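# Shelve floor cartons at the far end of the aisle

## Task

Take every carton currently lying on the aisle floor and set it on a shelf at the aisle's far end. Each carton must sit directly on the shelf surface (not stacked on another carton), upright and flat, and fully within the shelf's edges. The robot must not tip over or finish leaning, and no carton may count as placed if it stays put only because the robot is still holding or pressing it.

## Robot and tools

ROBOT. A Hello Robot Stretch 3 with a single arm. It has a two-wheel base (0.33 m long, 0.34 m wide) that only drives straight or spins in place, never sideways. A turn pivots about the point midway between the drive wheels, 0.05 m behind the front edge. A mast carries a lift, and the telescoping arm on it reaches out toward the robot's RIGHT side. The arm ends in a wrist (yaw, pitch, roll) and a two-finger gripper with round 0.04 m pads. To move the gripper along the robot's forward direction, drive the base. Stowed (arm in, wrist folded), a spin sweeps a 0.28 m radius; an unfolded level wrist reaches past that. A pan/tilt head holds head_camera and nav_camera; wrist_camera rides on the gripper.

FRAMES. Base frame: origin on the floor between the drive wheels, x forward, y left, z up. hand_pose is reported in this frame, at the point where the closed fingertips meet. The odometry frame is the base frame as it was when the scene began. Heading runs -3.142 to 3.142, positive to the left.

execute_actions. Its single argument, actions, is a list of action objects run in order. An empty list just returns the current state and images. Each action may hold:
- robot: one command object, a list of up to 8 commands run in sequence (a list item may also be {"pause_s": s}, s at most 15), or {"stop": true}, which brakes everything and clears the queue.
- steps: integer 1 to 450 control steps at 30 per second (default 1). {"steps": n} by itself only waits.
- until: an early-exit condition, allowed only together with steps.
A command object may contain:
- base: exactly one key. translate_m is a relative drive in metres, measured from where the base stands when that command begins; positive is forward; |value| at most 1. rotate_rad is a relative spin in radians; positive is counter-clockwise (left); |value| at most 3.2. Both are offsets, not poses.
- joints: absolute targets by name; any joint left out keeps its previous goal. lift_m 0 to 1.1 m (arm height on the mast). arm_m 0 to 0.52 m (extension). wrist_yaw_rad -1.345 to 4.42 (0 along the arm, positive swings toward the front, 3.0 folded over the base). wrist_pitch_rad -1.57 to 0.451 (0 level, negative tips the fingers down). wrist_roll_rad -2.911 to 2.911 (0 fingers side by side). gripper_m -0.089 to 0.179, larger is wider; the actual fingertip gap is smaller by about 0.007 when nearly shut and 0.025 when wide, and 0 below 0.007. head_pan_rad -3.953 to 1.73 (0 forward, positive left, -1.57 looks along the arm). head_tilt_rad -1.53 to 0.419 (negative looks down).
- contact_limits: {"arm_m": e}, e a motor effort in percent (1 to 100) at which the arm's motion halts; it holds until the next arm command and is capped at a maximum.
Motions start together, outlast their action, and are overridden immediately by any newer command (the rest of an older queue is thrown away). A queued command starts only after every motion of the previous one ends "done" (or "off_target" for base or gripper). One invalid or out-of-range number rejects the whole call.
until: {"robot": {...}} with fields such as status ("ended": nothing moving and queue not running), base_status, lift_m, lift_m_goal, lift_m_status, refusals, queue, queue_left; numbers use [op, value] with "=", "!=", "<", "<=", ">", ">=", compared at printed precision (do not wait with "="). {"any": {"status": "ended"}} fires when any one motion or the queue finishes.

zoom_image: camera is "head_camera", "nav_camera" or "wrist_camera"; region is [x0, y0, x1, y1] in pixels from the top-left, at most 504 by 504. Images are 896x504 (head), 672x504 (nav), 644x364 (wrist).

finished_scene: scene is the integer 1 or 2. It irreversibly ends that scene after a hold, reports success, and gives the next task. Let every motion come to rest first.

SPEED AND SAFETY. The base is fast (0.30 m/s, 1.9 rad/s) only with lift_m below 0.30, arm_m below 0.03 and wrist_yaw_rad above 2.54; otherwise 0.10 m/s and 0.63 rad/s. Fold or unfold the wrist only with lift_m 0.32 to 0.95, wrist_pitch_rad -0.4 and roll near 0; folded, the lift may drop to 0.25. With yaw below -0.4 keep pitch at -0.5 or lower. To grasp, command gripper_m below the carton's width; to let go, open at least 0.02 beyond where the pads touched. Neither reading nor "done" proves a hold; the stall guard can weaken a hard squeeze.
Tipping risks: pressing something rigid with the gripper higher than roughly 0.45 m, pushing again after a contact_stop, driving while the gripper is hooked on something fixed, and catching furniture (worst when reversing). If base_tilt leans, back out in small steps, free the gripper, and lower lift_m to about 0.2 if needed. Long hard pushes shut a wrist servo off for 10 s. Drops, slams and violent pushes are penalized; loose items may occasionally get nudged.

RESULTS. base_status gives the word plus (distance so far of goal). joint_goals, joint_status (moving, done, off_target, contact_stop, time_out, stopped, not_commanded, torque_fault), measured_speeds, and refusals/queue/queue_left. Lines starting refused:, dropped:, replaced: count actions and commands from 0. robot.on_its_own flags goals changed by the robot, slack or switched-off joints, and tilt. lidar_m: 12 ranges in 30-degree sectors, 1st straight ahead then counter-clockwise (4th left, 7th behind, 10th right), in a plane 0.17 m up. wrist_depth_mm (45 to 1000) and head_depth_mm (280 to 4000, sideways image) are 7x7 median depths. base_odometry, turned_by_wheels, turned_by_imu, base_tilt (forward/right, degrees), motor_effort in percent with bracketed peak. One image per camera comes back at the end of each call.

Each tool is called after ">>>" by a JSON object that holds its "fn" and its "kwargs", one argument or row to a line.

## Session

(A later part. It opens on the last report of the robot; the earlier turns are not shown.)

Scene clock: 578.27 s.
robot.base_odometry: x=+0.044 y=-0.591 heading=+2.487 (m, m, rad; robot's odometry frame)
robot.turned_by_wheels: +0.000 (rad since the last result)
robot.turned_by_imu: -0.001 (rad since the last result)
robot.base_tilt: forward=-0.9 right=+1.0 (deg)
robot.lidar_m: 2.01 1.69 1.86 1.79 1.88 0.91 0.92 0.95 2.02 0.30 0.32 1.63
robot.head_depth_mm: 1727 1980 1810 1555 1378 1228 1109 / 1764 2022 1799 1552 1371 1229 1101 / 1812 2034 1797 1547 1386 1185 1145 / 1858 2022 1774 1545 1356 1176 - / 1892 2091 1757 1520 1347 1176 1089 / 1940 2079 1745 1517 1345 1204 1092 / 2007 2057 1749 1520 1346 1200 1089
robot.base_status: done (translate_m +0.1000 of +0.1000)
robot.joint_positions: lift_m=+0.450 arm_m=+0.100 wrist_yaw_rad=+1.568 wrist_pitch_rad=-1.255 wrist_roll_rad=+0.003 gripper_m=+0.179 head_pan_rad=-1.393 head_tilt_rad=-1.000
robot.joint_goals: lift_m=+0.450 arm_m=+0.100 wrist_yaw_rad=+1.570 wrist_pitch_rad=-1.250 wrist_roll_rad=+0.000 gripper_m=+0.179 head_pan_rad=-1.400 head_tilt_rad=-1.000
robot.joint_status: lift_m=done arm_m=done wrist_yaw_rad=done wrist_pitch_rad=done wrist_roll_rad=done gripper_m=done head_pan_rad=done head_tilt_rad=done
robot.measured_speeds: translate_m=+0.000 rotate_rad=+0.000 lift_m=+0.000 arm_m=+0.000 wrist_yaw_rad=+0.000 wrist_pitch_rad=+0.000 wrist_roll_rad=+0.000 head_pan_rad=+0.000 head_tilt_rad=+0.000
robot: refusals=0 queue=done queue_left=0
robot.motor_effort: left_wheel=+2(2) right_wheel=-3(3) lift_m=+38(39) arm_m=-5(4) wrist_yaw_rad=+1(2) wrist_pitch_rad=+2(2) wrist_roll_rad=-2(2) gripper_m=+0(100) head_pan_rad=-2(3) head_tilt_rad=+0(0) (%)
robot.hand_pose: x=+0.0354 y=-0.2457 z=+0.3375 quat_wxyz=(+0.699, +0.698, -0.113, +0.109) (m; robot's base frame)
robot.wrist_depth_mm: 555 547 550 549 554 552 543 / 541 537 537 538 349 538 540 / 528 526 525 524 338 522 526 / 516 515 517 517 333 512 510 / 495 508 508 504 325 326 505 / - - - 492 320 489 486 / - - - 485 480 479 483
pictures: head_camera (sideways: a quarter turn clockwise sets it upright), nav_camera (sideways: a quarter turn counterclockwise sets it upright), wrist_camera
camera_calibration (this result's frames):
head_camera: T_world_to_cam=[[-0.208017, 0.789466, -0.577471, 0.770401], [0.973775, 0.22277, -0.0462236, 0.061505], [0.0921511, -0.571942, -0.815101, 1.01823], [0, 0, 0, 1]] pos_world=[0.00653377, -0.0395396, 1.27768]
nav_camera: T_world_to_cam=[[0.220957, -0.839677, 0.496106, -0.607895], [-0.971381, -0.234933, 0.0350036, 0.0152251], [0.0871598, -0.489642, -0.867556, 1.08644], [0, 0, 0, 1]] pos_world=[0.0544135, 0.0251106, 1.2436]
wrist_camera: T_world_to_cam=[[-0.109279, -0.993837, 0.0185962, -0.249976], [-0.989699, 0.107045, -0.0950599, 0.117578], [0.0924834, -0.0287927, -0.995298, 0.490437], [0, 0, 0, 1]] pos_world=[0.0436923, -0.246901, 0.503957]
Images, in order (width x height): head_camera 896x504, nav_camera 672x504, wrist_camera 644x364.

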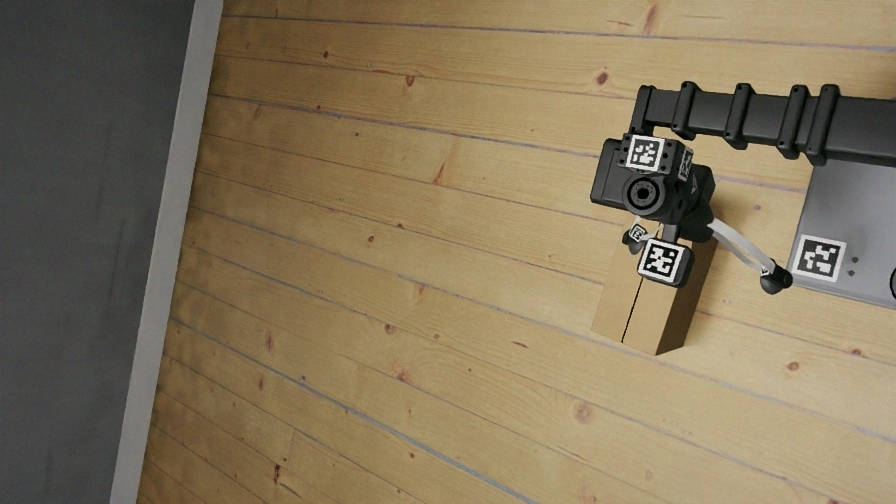

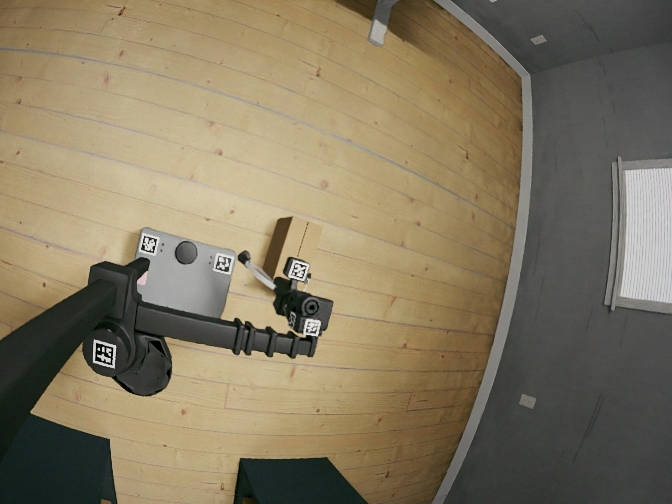

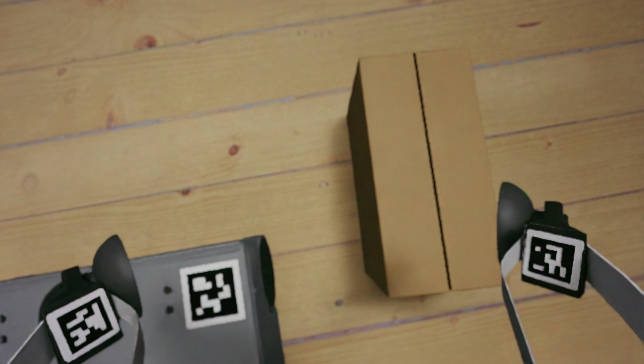

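>>> {"fn": "execute_actions", "kwargs": {
  "actions": [
    {"robot":[{"base":{"translate_m":-0.1},"joints":{"arm_m":0.275,"wrist_pitch_rad":-0.6}},{"joints":{"lift_m":0.165}}],"steps":450,"until":{"robot":{"status":"ended"}}},
    {"steps":5}
  ]
}}

Scene clock: 586.10 s.
robot.base_odometry: x=+0.124 y=-0.652 heading=+2.487 (m, m, rad; robot's odometry frame)
robot.turned_by_wheels: +0.000 (rad since the last result)
robot.turned_by_imu: -0.001 (rad since the last result)
robot.base_tilt: forward=-0.8 right=+0.9 (deg)
robot.lidar_m: 2.11 1.78 1.86 1.81 1.88 0.81 1.16 0.86 1.10 0.31 0.31 0.46
robot.head_depth_mm: 1720 1964 1793 1558 1381 1224 1107 / 1765 2026 1795 1548 1376 1222 1114 / 1804 2035 1775 1545 1413 1225 - / 1869 2040 1782 1538 1383 1195 - / 1914 2074 1760 1537 1347 1170 1098 / 1934 2056 1759 1523 1350 1183 1091 / 2009 2050 1741 1519 1339 1200 1085
robot.base_status: done (translate_m -0.1000 of -0.1000)
robot.joint_positions: lift_m=+0.198 arm_m=+0.275 wrist_yaw_rad=+1.580 wrist_pitch_rad=-0.558 wrist_roll_rad=+0.040 gripper_m=+0.179 head_pan_rad=-1.393 head_tilt_rad=-1.000
robot.joint_goals: lift_m=+0.198 arm_m=+0.275 wrist_yaw_rad=+1.570 wrist_pitch_rad=-0.600 wrist_roll_rad=+0.000 gripper_m=+0.179 head_pan_rad=-1.400 head_tilt_rad=-1.000
robot.joint_status: lift_m=contact_stop arm_m=done wrist_yaw_rad=done wrist_pitch_rad=done wrist_roll_rad=done gripper_m=done head_pan_rad=done head_tilt_rad=done
robot.measured_speeds: translate_m=+0.000 rotate_rad=+0.000 lift_m=+0.004 arm_m=+0.000 wrist_yaw_rad=+0.000 wrist_pitch_rad=+0.000 wrist_roll_rad=+0.000 head_pan_rad=+0.000 head_tilt_rad=+0.000
robot: refusals=0 queue=dropped queue_left=0
robot.on_its_own: lift_m is slack since a contact_stop, until your next command for it (your +0.165 is given up)
robot.motor_effort: left_wheel=-1(3) right_wheel=+8(10) lift_m=+29(38) arm_m=+4(6) wrist_yaw_rad=-9(10) wrist_pitch_rad=-19(26) wrist_roll_rad=-20(23) gripper_m=-1(1) head_pan_rad=-3(3) head_tilt_rad=+0(0) (%)
robot.hand_pose: x=+0.1832 y=-0.4179 z=+0.1807 quat_wxyz=(+0.610, +0.627, -0.352, +0.333) (m; robot's base frame)
robot.wrist_depth_mm: - - - - 874 801 744 / 996 864 796 731 671 626 590 / 712 666 270 535 540 509 481 / 567 523 218 225 450 435 411 / 468 201 185 188 386 374 359 / 411 166 161 159 340 325 308 / - 145 142 140 303 294 280
pictures: head_camera (sideways: a quarter turn clockwise sets it upright), nav_camera (sideways: a quarter turn counterclockwise sets it upright), wrist_camera
camera_calibration (this result's frames):
head_camera: T_world_to_cam=[[-0.207955, 0.789473, -0.577484, 0.770417], [0.973792, 0.222694, -0.0462243, 0.0615058], [0.0921093, -0.571962, -0.815092, 1.01821], [0, 0, 0, 1]] pos_world=[0.00653079, -0.0395401, 1.27769]
nav_camera: T_world_to_cam=[[0.220891, -0.839686, 0.496119, -0.607912], [-0.971399, -0.234857, 0.0350045, 0.015224], [0.0871245, -0.489662, -0.867549, 1.08644], [0, 0, 0, 1]] pos_world=[0.0544156, 0.025106, 1.2436]
wrist_camera: T_world_to_cam=[[-0.103367, -0.991023, -0.0847904, -0.383311], [-0.697619, 0.132998, -0.704017, 0.334714], [0.708973, -0.0136204, -0.705104, 0.156686], [0, 0, 0, 1]] pos_world=[0.0827954, -0.422252, 0.313623]
Images, in order (width x height): head_camera 896x504, nav_camera 672x504, wrist_camera 644x364.

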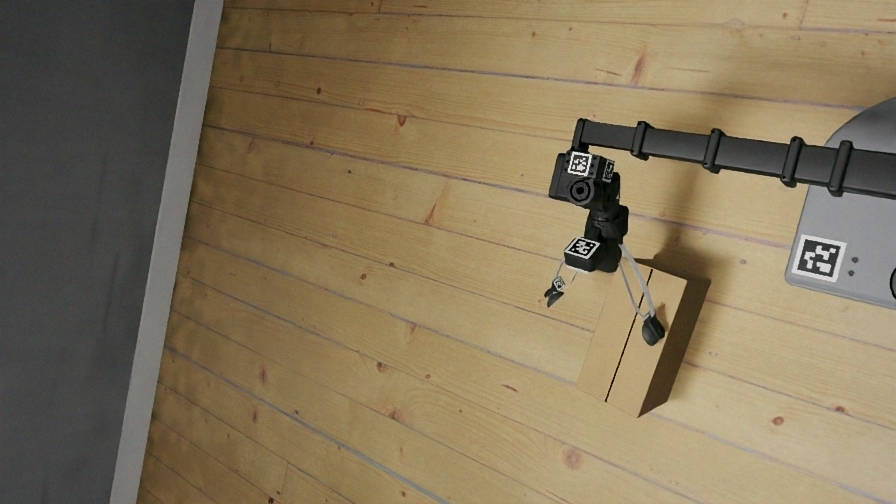

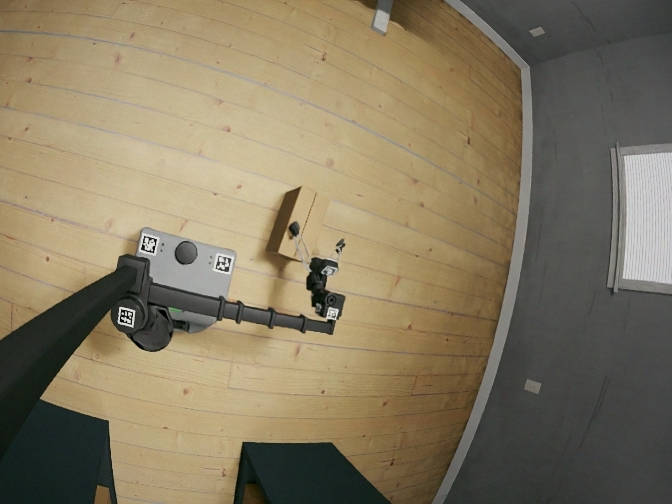

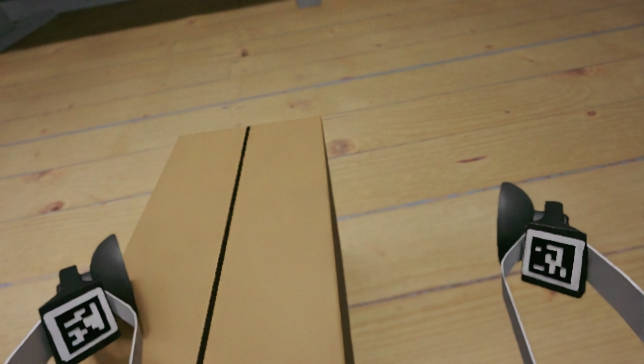

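>>> {"fn": "execute_actions", "kwargs": {
  "actions": [
    {"robot":[{"joints":{"lift_m":0.25}},{"base":{"translate_m":0.015},"joints":{"arm_m":0.228}},{"joints":{"lift_m":0.17}}],"steps":450,"until":{"robot":{"status":"ended"}}},
    {"steps":5}
  ]
}}

Scene clock: 591.90 s.
robot.base_odometry: x=+0.112 y=-0.643 heading=+2.487 (m, m, rad; robot's odometry frame)
robot.turned_by_wheels: +0.000 (rad since the last result)
robot.turned_by_imu: +0.000 (rad since the last result)
robot.base_tilt: forward=-0.8 right=+1.0 (deg)
robot.lidar_m: 2.10 1.77 1.85 1.80 1.87 0.83 1.18 0.88 1.12 0.31 0.32 1.72
robot.head_depth_mm: 1713 1975 1813 1558 1378 1226 1109 / 1754 2026 1800 1570 1377 1222 1121 / 1802 2032 1772 1546 1388 1218 - / 1855 2053 1779 1533 1378 1190 - / 1884 2080 1747 1522 1349 1173 1090 / 1928 2089 1755 1523 1348 1190 1087 / 2011 2059 1745 1510 1335 1202 1086
robot.base_status: done (translate_m +0.0150 of +0.0150)
robot.joint_positions: lift_m=+0.170 arm_m=+0.228 wrist_yaw_rad=+1.580 wrist_pitch_rad=-0.585 wrist_roll_rad=+0.013 gripper_m=+0.179 head_pan_rad=-1.393 head_tilt_rad=-1.000
robot.joint_goals: lift_m=+0.170 arm_m=+0.228 wrist_yaw_rad=+1.570 wrist_pitch_rad=-0.600 wrist_roll_rad=+0.000 gripper_m=+0.179 head_pan_rad=-1.400 head_tilt_rad=-1.000
robot.joint_status: lift_m=done arm_m=done wrist_yaw_rad=done wrist_pitch_rad=done wrist_roll_rad=done gripper_m=done head_pan_rad=done head_tilt_rad=done
robot.measured_speeds: translate_m=+0.000 rotate_rad=+0.000 lift_m=+0.000 arm_m=+0.000 wrist_yaw_rad=+0.000 wrist_pitch_rad=+0.000 wrist_roll_rad=+0.000 head_pan_rad=+0.000 head_tilt_rad=+0.000
robot: refusals=0 queue=done queue_left=0
robot.motor_effort: left_wheel=+2(6) right_wheel=+1(7) lift_m=+23(38) arm_m=-4(6) wrist_yaw_rad=-8(9) wrist_pitch_rad=-7(19) wrist_roll_rad=-6(19) gripper_m=-1(1) head_pan_rad=-3(3) head_tilt_rad=+0(0) (%)
robot.hand_pose: x=+0.1789 y=-0.3716 z=+0.1475 quat_wxyz=(+0.620, +0.627, -0.335, +0.333) (m; robot's base frame)
robot.wrist_depth_mm: - 985 889 806 768 707 662 / 769 715 661 623 584 554 521 / 584 556 201 187 442 457 434 / 477 453 164 157 157 391 375 / 401 384 140 135 131 338 328 / 356 127 122 118 115 291 280 / - 113 108 105 102 253 256
pictures: head_camera (sideways: a quarter turn clockwise sets it upright), nav_camera (sideways: a quarter turn counterclockwise sets it upright), wrist_camera
camera_calibration (this result's frames):
head_camera: T_world_to_cam=[[-0.207905, 0.789486, -0.577484, 0.770417], [0.973806, 0.222633, -0.0462243, 0.0615058], [0.0920733, -0.571968, -0.815092, 1.01822], [0, 0, 0, 1]] pos_world=[0.0065283, -0.0395401, 1.27769]
nav_camera: T_world_to_cam=[[0.220838, -0.8397, 0.496119, -0.607912], [-0.971414, -0.234796, 0.0350045, 0.0152241], [0.0870937, -0.489668, -0.867548, 1.08644], [0, 0, 0, 1]] pos_world=[0.0544172, 0.025103, 1.2436]
wrist_camera: T_world_to_cam=[[-0.0912817, -0.994046, -0.0594988, -0.34767], [-0.717982, 0.107098, -0.687773, 0.293801], [0.69005, -0.020062, -0.723483, 0.140644], [0, 0, 0, 1]] pos_world=[0.0821562, -0.374244, 0.283136]
Images, in order (width x height): head_camera 896x504, nav_camera 672x504, wrist_camera 644x364.

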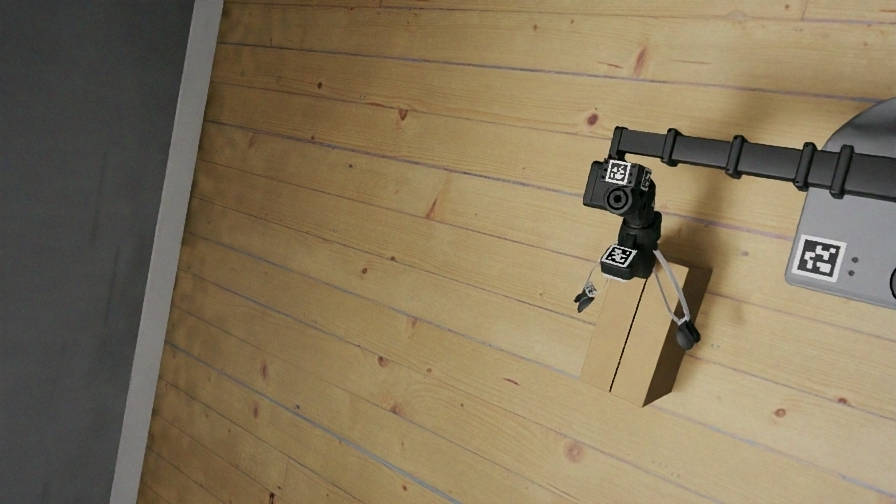

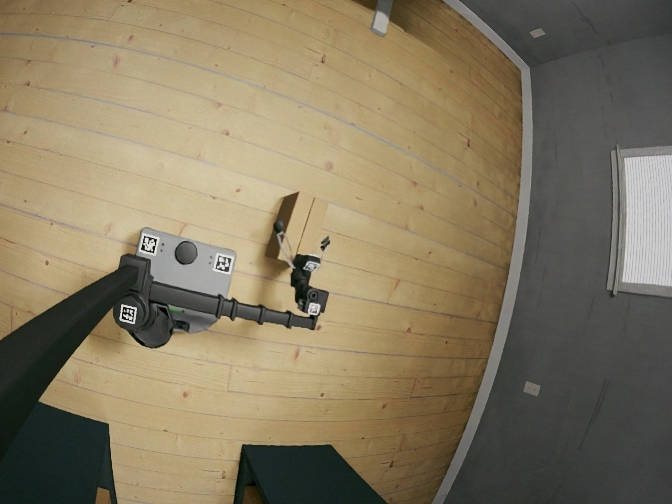

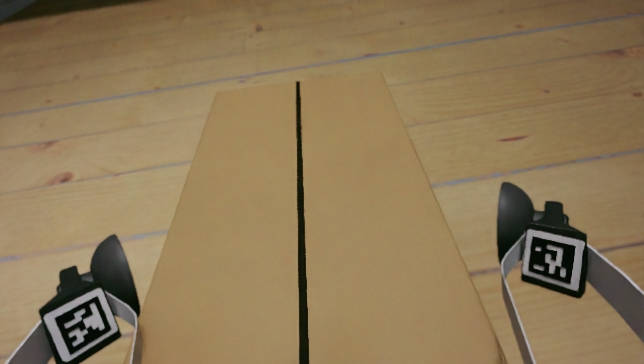

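>>> {"fn": "execute_actions", "kwargs": {
  "actions": [
    {"robot":[{"joints":{"gripper_m":0.03}},{"pause_s":1},{"joints":{"lift_m":0.5}},{"base":{"rotate_rad":0.02},"joints":{"arm_m":0.0}},{"base":{"translate_m":-1.0}},{"base":{"translate_m":-1.0},"joints":{"lift_m":0.722,"wrist_pitch_rad":-0.55,"head_pan_rad":-1.2}},{"base":{"translate_m":-0.265}}],"steps":450,"until":{"robot":{"status":"ended"}}},
    {"steps":450,"until":{"robot":{"status":"ended"}}},
    {"steps":5}
  ]
}}

Scene clock: 626.50 s.
robot.base_odometry: x=+1.693 y=-1.808 heading=+2.507 (m, m, rad; robot's odometry frame)
robot.turned_by_wheels: +0.020 (rad since the last result)
robot.turned_by_imu: +0.023 (rad since the last result)
robot.base_tilt: forward=-0.8 right=+0.2 (deg)
robot.lidar_m: 1.17 0.39 0.35 0.30 0.31 0.44 0.68 0.48 0.37 0.54 0.39 0.63
robot.head_depth_mm: 591 480 405 825 802 - - / 586 478 411 901 811 - 1104 / 531 474 419 901 808 - 1129 / 425 460 436 850 817 - 873 / 346 408 485 649 801 511 1065 / 345 419 518 763 591 525 1094 / 357 461 806 882 597 554 1088
robot.base_status: moving (translate_m -0.9641 of -1.0000)
robot.joint_positions: lift_m=+0.722 arm_m=+0.000 wrist_yaw_rad=+1.572 wrist_pitch_rad=-0.575 wrist_roll_rad=+0.005 gripper_m=+0.115 head_pan_rad=-1.207 head_tilt_rad=-1.000
robot.joint_goals: lift_m=+0.722 arm_m=+0.000 wrist_yaw_rad=+1.570 wrist_pitch_rad=-0.550 wrist_roll_rad=+0.000 gripper_m=+0.114 head_pan_rad=-1.200 head_tilt_rad=-1.000
robot.joint_status: lift_m=done arm_m=done wrist_yaw_rad=done wrist_pitch_rad=done wrist_roll_rad=done gripper_m=off_target head_pan_rad=done head_tilt_rad=done
robot.measured_speeds: translate_m=-0.100 rotate_rad=+0.000 lift_m=+0.000 arm_m=+0.000 wrist_yaw_rad=+0.000 wrist_pitch_rad=+0.000 wrist_roll_rad=+0.000 head_pan_rad=+0.000 head_tilt_rad=+0.000
robot: refusals=0 queue=running queue_left=1
robot.on_its_own: gripper_m is held at +0.114, not at your +0.030, by its stall guard, which is not easing now
robot.motor_effort: left_wheel=-3(4) right_wheel=-1(6) lift_m=+38(41) arm_m=-5(5) wrist_yaw_rad=-2(12) wrist_pitch_rad=+11(11) wrist_roll_rad=-2(7) gripper_m=-24(100) head_pan_rad=+3(15) head_tilt_rad=+0(0) (%)
robot.hand_pose: x=+0.1806 y=-0.1452 z=+0.7010 quat_wxyz=(+0.620, +0.622, -0.339, +0.337) (m; robot's base frame)
robot.wrist_depth_mm: 614 964 - - 547 422 199 / 597 - - - 580 461 209 / 573 - - 230 499 466 204 / 552 851 194 178 180 308 209 / 675 818 152 145 138 - 236 / 598 135 127 122 117 308 285 / 558 115 109 105 102 286 277
pictures: head_camera (sideways: a quarter turn clockwise sets it upright), nav_camera (sideways: a quarter turn counterclockwise sets it upright), wrist_camera
camera_calibration (this result's frames):
head_camera: T_world_to_cam=[[-0.350484, 0.737342, -0.577484, 0.771286], [0.915748, 0.399084, -0.0462243, 0.0618599], [0.196382, -0.545031, -0.815092, 1.01758], [0, 0, 0, 1]] pos_world=[0.0138418, -0.0387771, 1.27769]
nav_camera: T_world_to_cam=[[0.372491, -0.784294, 0.496119, -0.608837], [-0.911146, -0.410595, 0.0350045, 0.0148565], [0.17625, -0.465076, -0.867549, 1.08589], [0, 0, 0, 1]] pos_world=[0.0489339, 0.0336149, 1.2436]
wrist_camera: T_world_to_cam=[[-0.093896, -0.99411, -0.0541165, -0.0928328], [-0.710209, 0.104976, -0.69612, 0.655647], [0.697701, -0.0269289, -0.715883, 0.536769], [0, 0, 0, 1]] pos_world=[0.0824252, -0.146658, 0.835649]
Images, in order (width x height): head_camera 896x504, nav_camera 672x504, wrist_camera 644x364.

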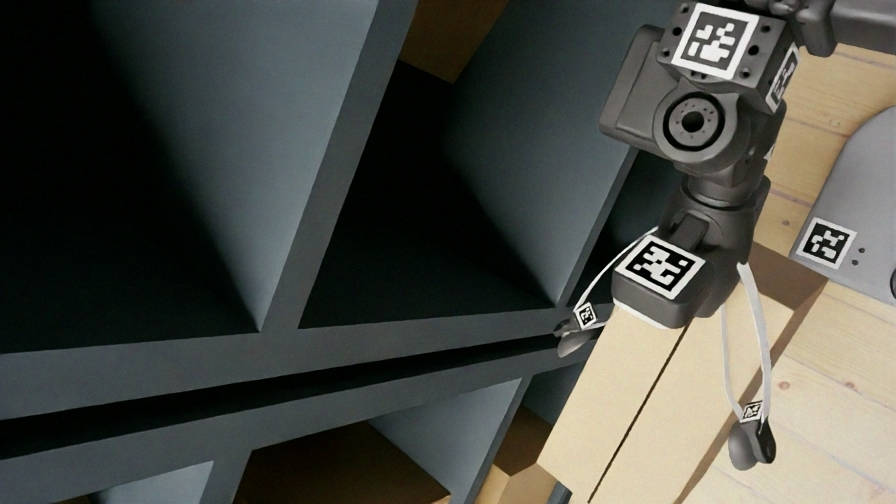

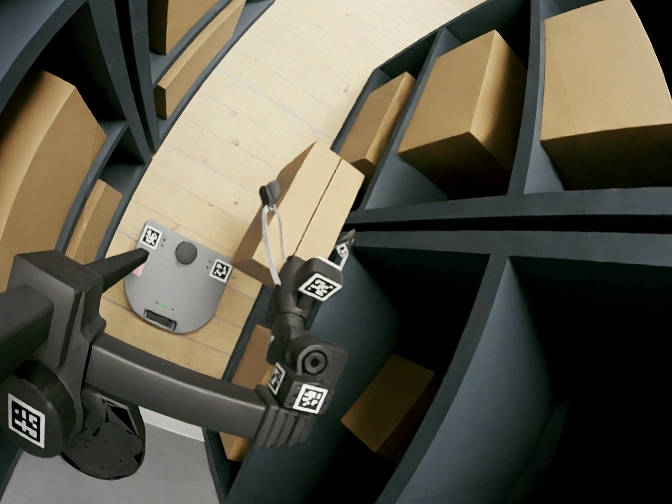

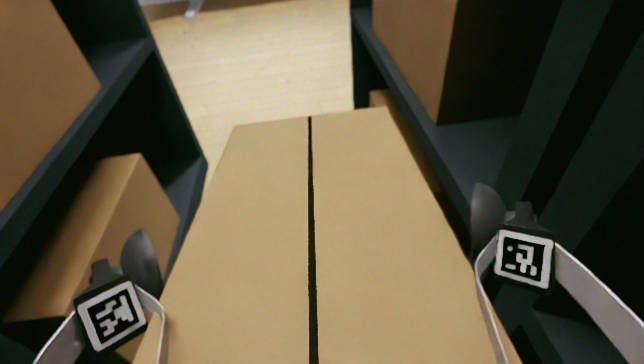

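>>> {"fn": "execute_actions", "kwargs": {
  "actions": [
    {"steps":300,"until":{"robot":{"status":"ended"}}},
    {"robot":{"joints":{"arm_m":0.13,"wrist_pitch_rad":-0.5,"head_tilt_rad":-0.85,"head_pan_rad":-1.0}},"steps":200,"until":{"robot":{"status":"ended"}}},
    {"steps":5}
  ]
}}

Scene clock: 634.13 s.
robot.base_odometry: x=+1.935 y=-1.986 heading=+2.507 (m, m, rad; robot's odometry frame)
robot.turned_by_wheels: +0.000 (rad since the last result)
robot.turned_by_imu: +0.000 (rad since the last result)
robot.base_tilt: forward=-0.8 right=+1.0 (deg)
robot.lidar_m: 1.09 0.43 0.32 0.31 0.46 0.39 0.38 0.40 0.35 0.34 0.35 0.60
robot.head_depth_mm: 670 641 496 405 816 786 700 / 712 636 493 423 836 714 857 / 752 628 488 857 885 548 1006 / 731 624 485 991 636 565 1101 / 645 616 498 966 643 673 1118 / 574 600 528 857 889 1219 1110 / 519 560 653 800 1344 1256 1120
robot.base_status: done (translate_m -0.2650 of -0.2650)
robot.joint_positions: lift_m=+0.722 arm_m=+0.130 wrist_yaw_rad=+1.572 wrist_pitch_rad=-0.527 wrist_roll_rad=+0.005 gripper_m=+0.115 head_pan_rad=-1.007 head_tilt_rad=-0.853
robot.joint_goals: lift_m=+0.722 arm_m=+0.130 wrist_yaw_rad=+1.570 wrist_pitch_rad=-0.500 wrist_roll_rad=+0.000 gripper_m=+0.114 head_pan_rad=-1.000 head_tilt_rad=-0.850
robot.joint_status: lift_m=done arm_m=done wrist_yaw_rad=done wrist_pitch_rad=done wrist_roll_rad=done gripper_m=off_target head_pan_rad=done head_tilt_rad=done
robot.measured_speeds: translate_m=+0.000 rotate_rad=+0.000 lift_m=+0.000 arm_m=+0.000 wrist_yaw_rad=+0.000 wrist_pitch_rad=+0.000 wrist_roll_rad=+0.000 head_pan_rad=+0.000 head_tilt_rad=+0.000
robot: refusals=0 queue=done queue_left=0
robot.on_its_own: gripper_m is held at +0.114, not at your +0.030, by its stall guard, which is not easing now
robot.motor_effort: left_wheel=-1(6) right_wheel=+1(5) lift_m=+38(38) arm_m=+4(4) wrist_yaw_rad=-2(2) wrist_pitch_rad=+12(13) wrist_roll_rad=-2(3) gripper_m=-25(24) head_pan_rad=+4(17) head_tilt_rad=+1(9) (%)
robot.hand_pose: x=+0.1880 y=-0.2746 z=+0.7109 quat_wxyz=(+0.612, +0.614, -0.353, +0.351) (m; robot's base frame)
robot.wrist_depth_mm: 796 - - 725 403 413 425 / 770 - - 811 447 464 475 / 749 - - 250 492 499 503 / 868 - 208 186 188 450 423 / 720 - 155 148 142 - 359 / 684 136 128 122 117 314 318 / 756 113 108 105 101 278 285
pictures: head_camera (sideways: a quarter turn clockwise sets it upright), nav_camera (sideways: a quarter turn counterclockwise sets it upright), wrist_camera
camera_calibration (this result's frames):
head_camera: T_world_to_cam=[[-0.440044, 0.57394, -0.690618, 0.919243], [0.822075, 0.566941, -0.0526474, 0.070803], [0.361323, -0.590907, -0.721301, 0.894613], [0, 0, 0, 1]] pos_world=[0.0230577, -0.039098, 1.28386]
nav_camera: T_world_to_cam=[[0.477022, -0.625198, 0.61772, -0.767892], [-0.814468, -0.578585, 0.0433673, 0.00337174], [0.33029, -0.5238, -0.785202, 0.977904], [0, 0, 0, 1]] pos_world=[0.0460552, 0.0340927, 1.24205]
wrist_camera: T_world_to_cam=[[-0.0915498, -0.994079, -0.0585258, -0.217541], [-0.676003, 0.105197, -0.729352, 0.698612], [0.73119, -0.0272084, -0.681631, 0.504451], [0, 0, 0, 1]] pos_world=[0.0834983, -0.276019, 0.840651]
Images, in order (width x height): head_camera 896x504, nav_camera 672x504, wrist_camera 644x364.

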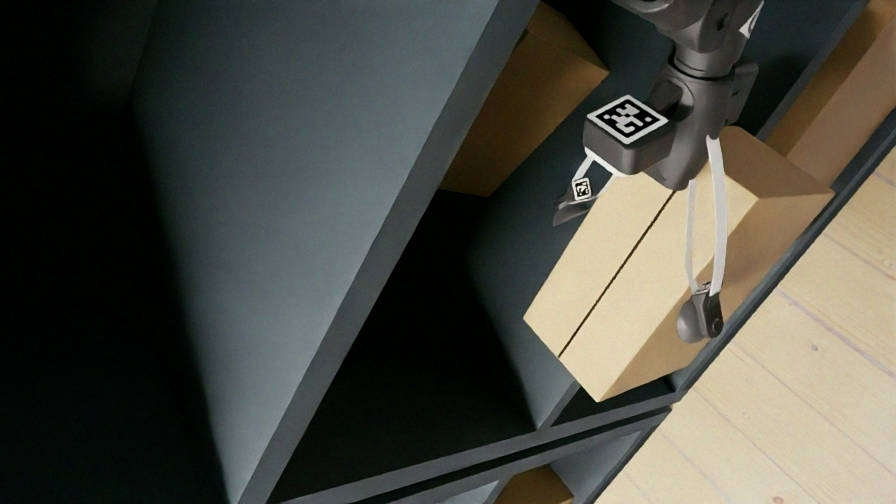

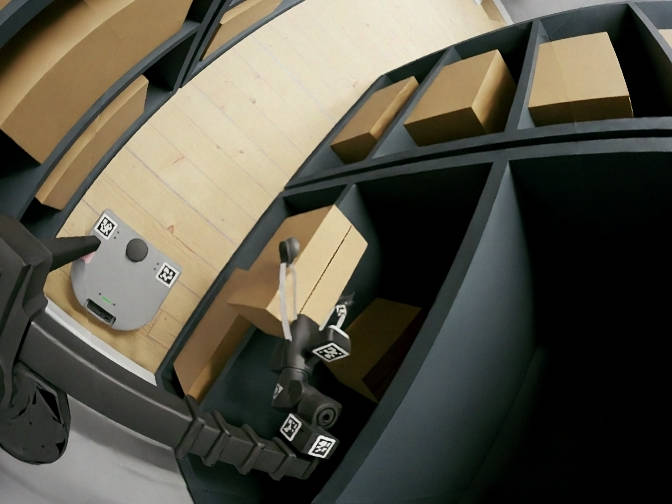

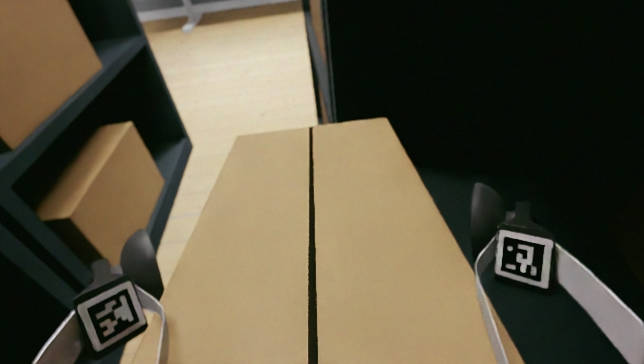

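>>> {"fn": "execute_actions", "kwargs": {
  "actions": [
    {"robot":[{"base":{"translate_m":-0.05}},{"joints":{"arm_m":0.2},"contact_limits":{"arm_m":28}}],"steps":300,"until":{"robot":{"status":"ended"}}},
    {"steps":5}
  ]
}}

Scene clock: 638.97 s.
robot.base_odometry: x=+1.976 y=-2.016 heading=+2.507 (m, m, rad; robot's odometry frame)
robot.turned_by_wheels: +0.000 (rad since the last result)
robot.turned_by_imu: +0.000 (rad since the last result)
robot.base_tilt: forward=-0.8 right=+1.0 (deg)
robot.lidar_m: 1.09 0.43 0.32 0.31 0.40 0.34 0.33 0.35 0.35 0.34 0.35 0.64
robot.head_depth_mm: 667 641 496 404 871 743 700 / 710 635 491 423 785 712 857 / 752 628 489 830 626 621 1035 / 777 621 483 986 644 938 1103 / 709 615 498 1000 692 1202 1122 / 634 610 527 929 1025 1239 1115 / 573 596 707 839 1232 1252 1111
robot.base_status: done (translate_m -0.0500 of -0.0500)
robot.joint_positions: lift_m=+0.722 arm_m=+0.200 wrist_yaw_rad=+1.572 wrist_pitch_rad=-0.527 wrist_roll_rad=+0.005 gripper_m=+0.115 head_pan_rad=-1.007 head_tilt_rad=-0.853
robot.joint_goals: lift_m=+0.722 arm_m=+0.200 wrist_yaw_rad=+1.570 wrist_pitch_rad=-0.500 wrist_roll_rad=+0.000 gripper_m=+0.114 head_pan_rad=-1.000 head_tilt_rad=-0.850
robot.joint_status: lift_m=done arm_m=done wrist_yaw_rad=done wrist_pitch_rad=done wrist_roll_rad=done gripper_m=off_target head_pan_rad=done head_tilt_rad=done
robot.measured_speeds: translate_m=+0.000 rotate_rad=+0.000 lift_m=+0.000 arm_m=+0.000 wrist_yaw_rad=+0.000 wrist_pitch_rad=+0.000 wrist_roll_rad=+0.000 head_pan_rad=+0.000 head_tilt_rad=+0.000
robot: refusals=0 queue=done queue_left=0
robot.on_its_own: gripper_m is held at +0.114, not at your +0.030, by its stall guard, which is not easing now
robot.motor_effort: left_wheel=+0(6) right_wheel=+1(5) lift_m=+38(39) arm_m=+5(5) wrist_yaw_rad=-2(2) wrist_pitch_rad=+12(11) wrist_roll_rad=-2(2) gripper_m=-25(24) head_pan_rad=+2(2) head_tilt_rad=+1(1) (%)
robot.contact_limits: arm_m 28 (drawing in: default 30, maximum 49; extending or still: default 41, maximum 66)
robot.hand_pose: x=+0.1880 y=-0.3446 z=+0.7109 quat_wxyz=(+0.612, +0.614, -0.353, +0.351) (m; robot's base frame)
robot.wrist_depth_mm: 890 - - 435 452 462 456 / 855 - - 482 498 518 279 / - - - 250 537 533 260 / 909 - 207 186 188 440 257 / 817 - 155 148 142 - 255 / 774 136 128 122 117 317 239 / 820 113 109 105 101 277 266
pictures: head_camera (sideways: a quarter turn clockwise sets it upright), nav_camera (sideways: a quarter turn counterclockwise sets it upright), wrist_camera
camera_calibration (this result's frames):
head_camera: T_world_to_cam=[[-0.440045, 0.573863, -0.690682, 0.919325], [0.822045, 0.566984, -0.052651, 0.0708078], [0.361391, -0.59094, -0.721239, 0.894534], [0, 0, 0, 1]] pos_world=[0.0230608, -0.0390984, 1.28386]
nav_camera: T_world_to_cam=[[0.477028, -0.625125, 0.617789, -0.767982], [-0.814437, -0.578628, 0.0433721, 0.00336537], [0.330357, -0.52384, -0.785147, 0.977832], [0, 0, 0, 1]] pos_world=[0.0460561, 0.0340905, 1.24205]
wrist_camera: T_world_to_cam=[[-0.0915669, -0.994077, -0.0585361, -0.287114], [-0.675884, 0.105211, -0.729459, 0.706076], [0.731298, -0.0272307, -0.681515, 0.502441], [0, 0, 0, 1]] pos_world=[0.0835015, -0.346019, 0.840668]
Images, in order (width x height): head_camera 896x504, nav_camera 672x504, wrist_camera 644x364.

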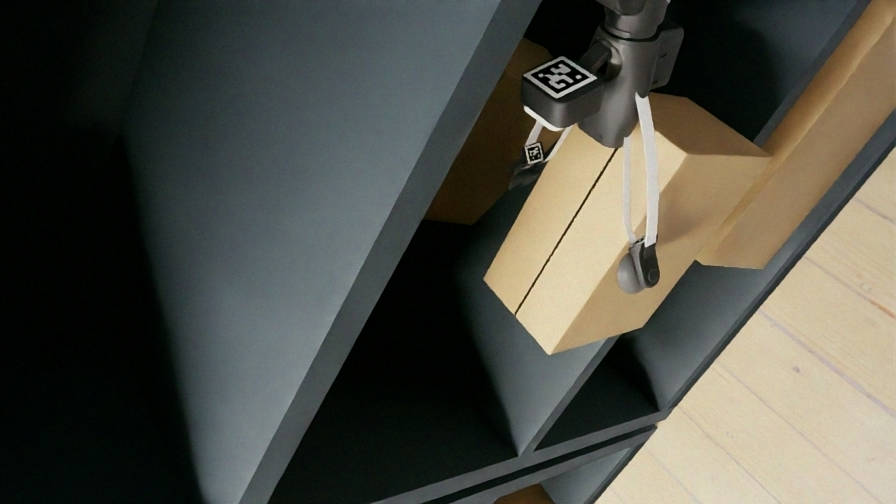

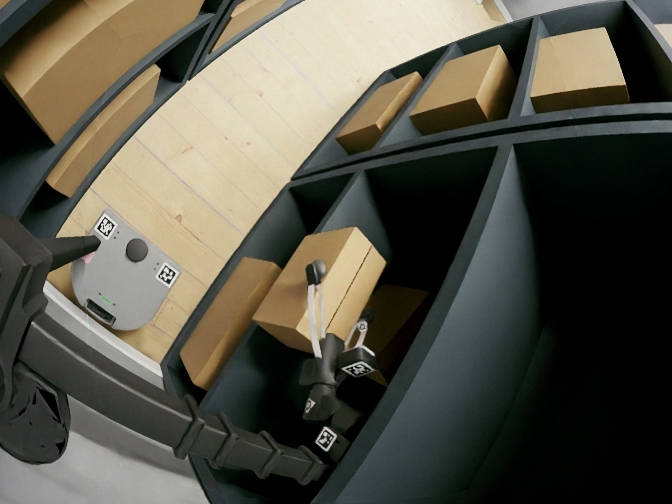

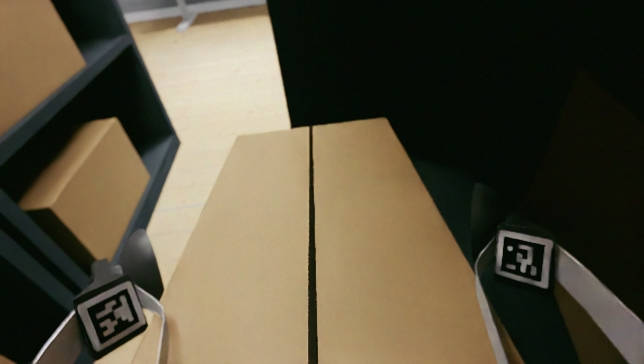

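>>> {"fn": "execute_actions", "kwargs": {
  "actions": [
    {"robot":[{"joints":{"arm_m":0.315},"contact_limits":{"arm_m":35}},{"joints":{"lift_m":0.705}},{"joints":{"gripper_m":0.15}},{"joints":{"wrist_pitch_rad":-0.25}}],"steps":400,"until":{"robot":{"status":"ended"}}},
    {"steps":5}
  ]
}}

Scene clock: 645.70 s.
robot.base_odometry: x=+1.976 y=-2.016 heading=+2.507 (m, m, rad; robot's odometry frame)
robot.turned_by_wheels: +0.000 (rad since the last result)
robot.turned_by_imu: -0.001 (rad since the last result)
robot.base_tilt: forward=-0.9 right=+0.9 (deg)
robot.lidar_m: 1.09 0.43 0.32 0.31 0.40 0.34 0.33 0.35 0.35 0.34 0.35 0.64
robot.head_depth_mm: 668 644 496 405 838 752 701 / 709 635 492 423 677 754 860 / 754 629 488 720 706 766 1030 / 775 623 486 753 811 944 1106 / 709 616 498 1004 873 1201 1122 / 635 610 528 933 1030 1239 1115 / 574 595 706 841 1236 1265 1115
robot.base_status: done (translate_m -0.0500 of -0.0500)
robot.joint_positions: lift_m=+0.705 arm_m=+0.315 wrist_yaw_rad=+1.570 wrist_pitch_rad=-0.272 wrist_roll_rad=+0.002 gripper_m=+0.150 head_pan_rad=-1.007 head_tilt_rad=-0.852
robot.joint_goals: lift_m=+0.705 arm_m=+0.315 wrist_yaw_rad=+1.570 wrist_pitch_rad=-0.250 wrist_roll_rad=+0.000 gripper_m=+0.150 head_pan_rad=-1.000 head_tilt_rad=-0.850
robot.joint_status: lift_m=done arm_m=done wrist_yaw_rad=done wrist_pitch_rad=done wrist_roll_rad=done gripper_m=done head_pan_rad=done head_tilt_rad=done
robot.measured_speeds: translate_m=+0.000 rotate_rad=+0.000 lift_m=+0.000 arm_m=+0.000 wrist_yaw_rad=+0.000 wrist_pitch_rad=+0.000 wrist_roll_rad=+0.000 head_pan_rad=+0.000 head_tilt_rad=+0.000
robot: refusals=0 queue=done queue_left=0
robot.motor_effort: left_wheel=-1(1) right_wheel=+1(2) lift_m=+30(38) arm_m=+4(6) wrist_yaw_rad=-1(2) wrist_pitch_rad=+10(13) wrist_roll_rad=-1(2) gripper_m=+1(91) head_pan_rad=+4(2) head_tilt_rad=+0(1) (%)
robot.contact_limits: arm_m 35 (drawing in: default 30, maximum 49; extending or still: default 41, maximum 66)
robot.hand_pose: x=+0.2190 y=-0.4599 z=+0.7518 quat_wxyz=(+0.563, +0.563, -0.428, +0.427) (m; robot's base frame)
robot.wrist_depth_mm: - - 413 417 428 429 337 / - - 437 447 460 462 347 / - - 475 480 493 493 352 / 963 - 517 512 522 443 262 / - - - 246 470 - 208 / 920 - - 197 194 253 171 / 878 - 181 165 158 203 149
pictures: head_camera (sideways: a quarter turn clockwise sets it upright), nav_camera (sideways: a quarter turn counterclockwise sets it upright), wrist_camera
camera_calibration (this result's frames):
head_camera: T_world_to_cam=[[-0.440016, 0.573646, -0.690881, 0.919585], [0.82198, 0.567076, -0.052662, 0.0708226], [0.361573, -0.591063, -0.721048, 0.894283], [0, 0, 0, 1]] pos_world=[0.0230684, -0.0391004, 1.28387]
nav_camera: T_world_to_cam=[[0.477017, -0.62492, 0.618005, -0.768264], [-0.81437, -0.578722, 0.043387, 0.00334557], [0.33054, -0.523981, -0.784976, 0.977608], [0, 0, 0, 1]] pos_world=[0.0460606, 0.0340816, 1.24204]
wrist_camera: T_world_to_cam=[[-0.0743955, -0.99427, -0.0767676, -0.386706], [-0.470058, 0.102856, -0.876622, 0.833505], [0.879495, -0.0291316, -0.475016, 0.31598], [0, 0, 0, 1]] pos_world=[0.0851237, -0.461016, 0.851078]
Images, in order (width x height): head_camera 896x504, nav_camera 672x504, wrist_camera 644x364.

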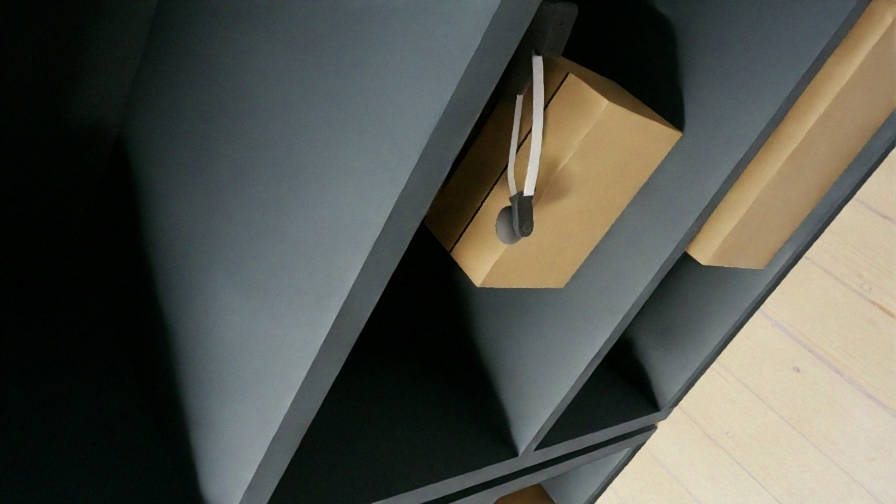

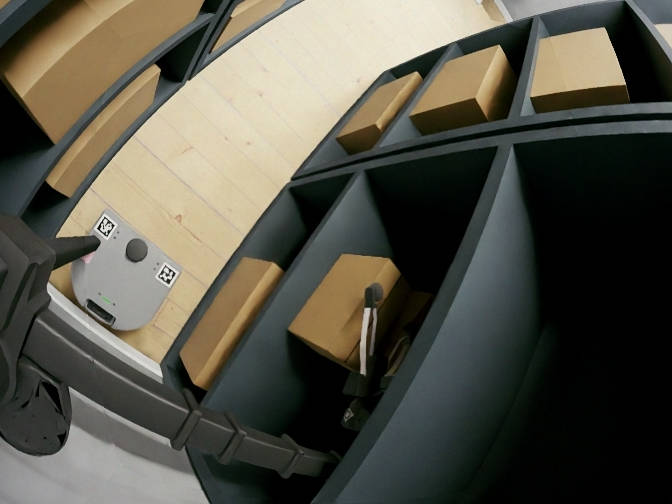

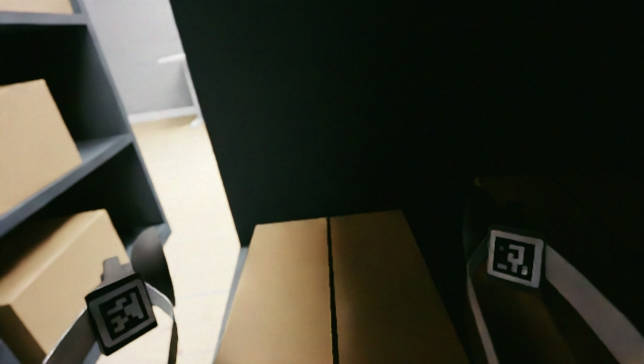

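Inside, with the fingers above it. Retract and check.

>>> {"fn": "execute_actions", "kwargs": {
  "actions": [
    {"robot":{"joints":{"arm_m":0.0}},"steps":400,"until":{"robot":{"status":"ended"}}},
    {"steps":10}
  ]
}}

Scene clock: 651.20 s.
robot.base_odometry: x=+1.976 y=-2.016 heading=+2.507 (m, m, rad; robot's odometry frame)
robot.turned_by_wheels: +0.000 (rad since the last result)
robot.turned_by_imu: +0.000 (rad since the last result)
robot.base_tilt: forward=-0.8 right=+0.9 (deg)
robot.lidar_m: 1.10 0.43 0.32 0.31 0.40 0.34 0.33 0.35 0.35 0.34 0.35 0.64
robot.head_depth_mm: 668 644 497 405 837 754 - / 712 638 492 424 684 749 855 / 753 629 488 720 704 767 - / 778 624 485 756 807 913 - / 709 617 497 1003 875 1200 1120 / 635 610 528 933 1024 1235 1117 / 573 597 706 840 1240 1260 1089
robot.base_status: done (translate_m -0.0500 of -0.0500)
robot.joint_positions: lift_m=+0.705 arm_m=+0.000 wrist_yaw_rad=+1.570 wrist_pitch_rad=-0.271 wrist_roll_rad=+0.002 gripper_m=+0.150 head_pan_rad=-1.007 head_tilt_rad=-0.852
robot.joint_goals: lift_m=+0.705 arm_m=+0.000 wrist_yaw_rad=+1.570 wrist_pitch_rad=-0.250 wrist_roll_rad=+0.000 gripper_m=+0.150 head_pan_rad=-1.000 head_tilt_rad=-0.850
robot.joint_status: lift_m=done arm_m=done wrist_yaw_rad=done wrist_pitch_rad=done wrist_roll_rad=done gripper_m=done head_pan_rad=done head_tilt_rad=done
robot.measured_speeds: translate_m=+0.000 rotate_rad=+0.000 lift_m=+0.000 arm_m=+0.000 wrist_yaw_rad=+0.000 wrist_pitch_rad=+0.000 wrist_roll_rad=+0.000 head_pan_rad=+0.000 head_tilt_rad=+0.000
robot: refusals=0 queue=done queue_left=0
robot.motor_effort: left_wheel=-1(1) right_wheel=+1(1) lift_m=+30(30) arm_m=-5(6) wrist_yaw_rad=-1(1) wrist_pitch_rad=+9(10) wrist_roll_rad=-1(1) gripper_m=+0(1) head_pan_rad=+3(3) head_tilt_rad=+1(0) (%)
robot.hand_pose: x=+0.2190 y=-0.1456 z=+0.7519 quat_wxyz=(+0.563, +0.563, -0.428, +0.427) (m; robot's base frame)
robot.wrist_depth_mm: - - - - 466 443 452 / - - - - 502 471 482 / 621 899 - - 535 508 513 / 564 866 - - 575 544 555 / 539 970 - - 618 - 379 / 544 - - - 687 401 302 / 602 764 - - 752 356 331
pictures: head_camera (sideways: a quarter turn clockwise sets it upright), nav_camera (sideways: a quarter turn counterclockwise sets it upright), wrist_camera
camera_calibration (this result's frames):
head_camera: T_world_to_cam=[[-0.440024, 0.573636, -0.690884, 0.919589], [0.82197, 0.56709, -0.0526622, 0.0708228], [0.361585, -0.591059, -0.721045, 0.89428], [0, 0, 0, 1]] pos_world=[0.0230691, -0.0391002, 1.28387]
nav_camera: T_world_to_cam=[[0.477026, -0.624909, 0.618008, -0.768268], [-0.81436, -0.578736, 0.0433872, 0.00334523], [0.330551, -0.523978, -0.784973, 0.977605], [0, 0, 0, 1]] pos_world=[0.0460601, 0.0340821, 1.24204]
wrist_camera: T_world_to_cam=[[-0.074376, -0.99427, -0.0767862, -0.0741333], [-0.469836, 0.102856, -0.876741, 0.801277], [0.879615, -0.0291316, -0.474793, 0.324952], [0, 0, 0, 1]] pos_world=[0.0851219, -0.146658, 0.851105]
Images, in order (width x height): head_camera 896x504, nav_camera 672x504, wrist_camera 644x364.

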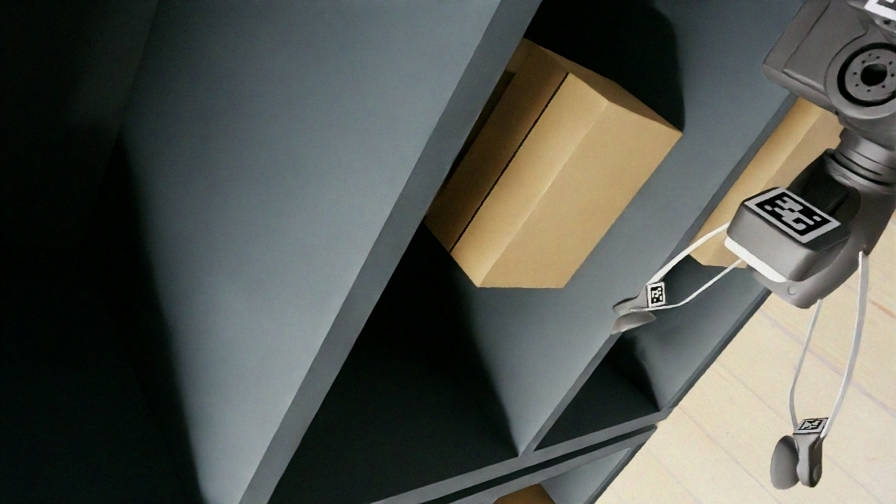

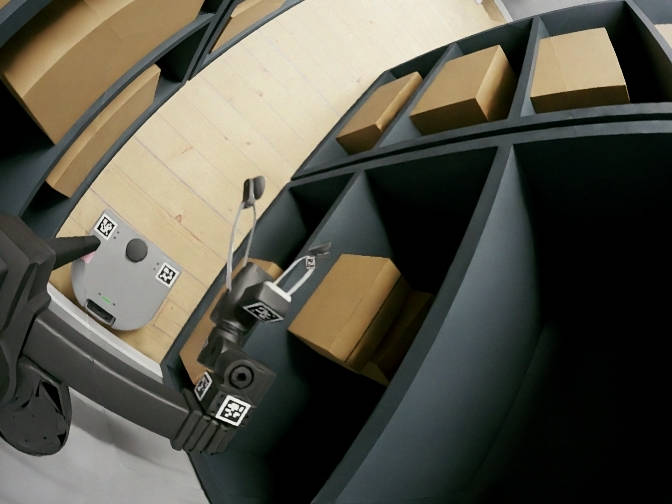

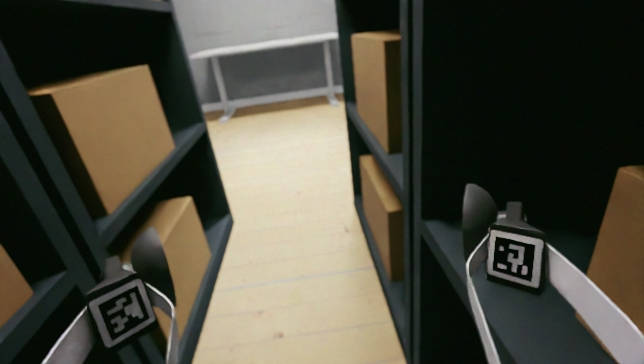

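>>> {"fn": "finished_scene", "kwargs": {
  "scene": 1
}}

The scene is finished: the task was done.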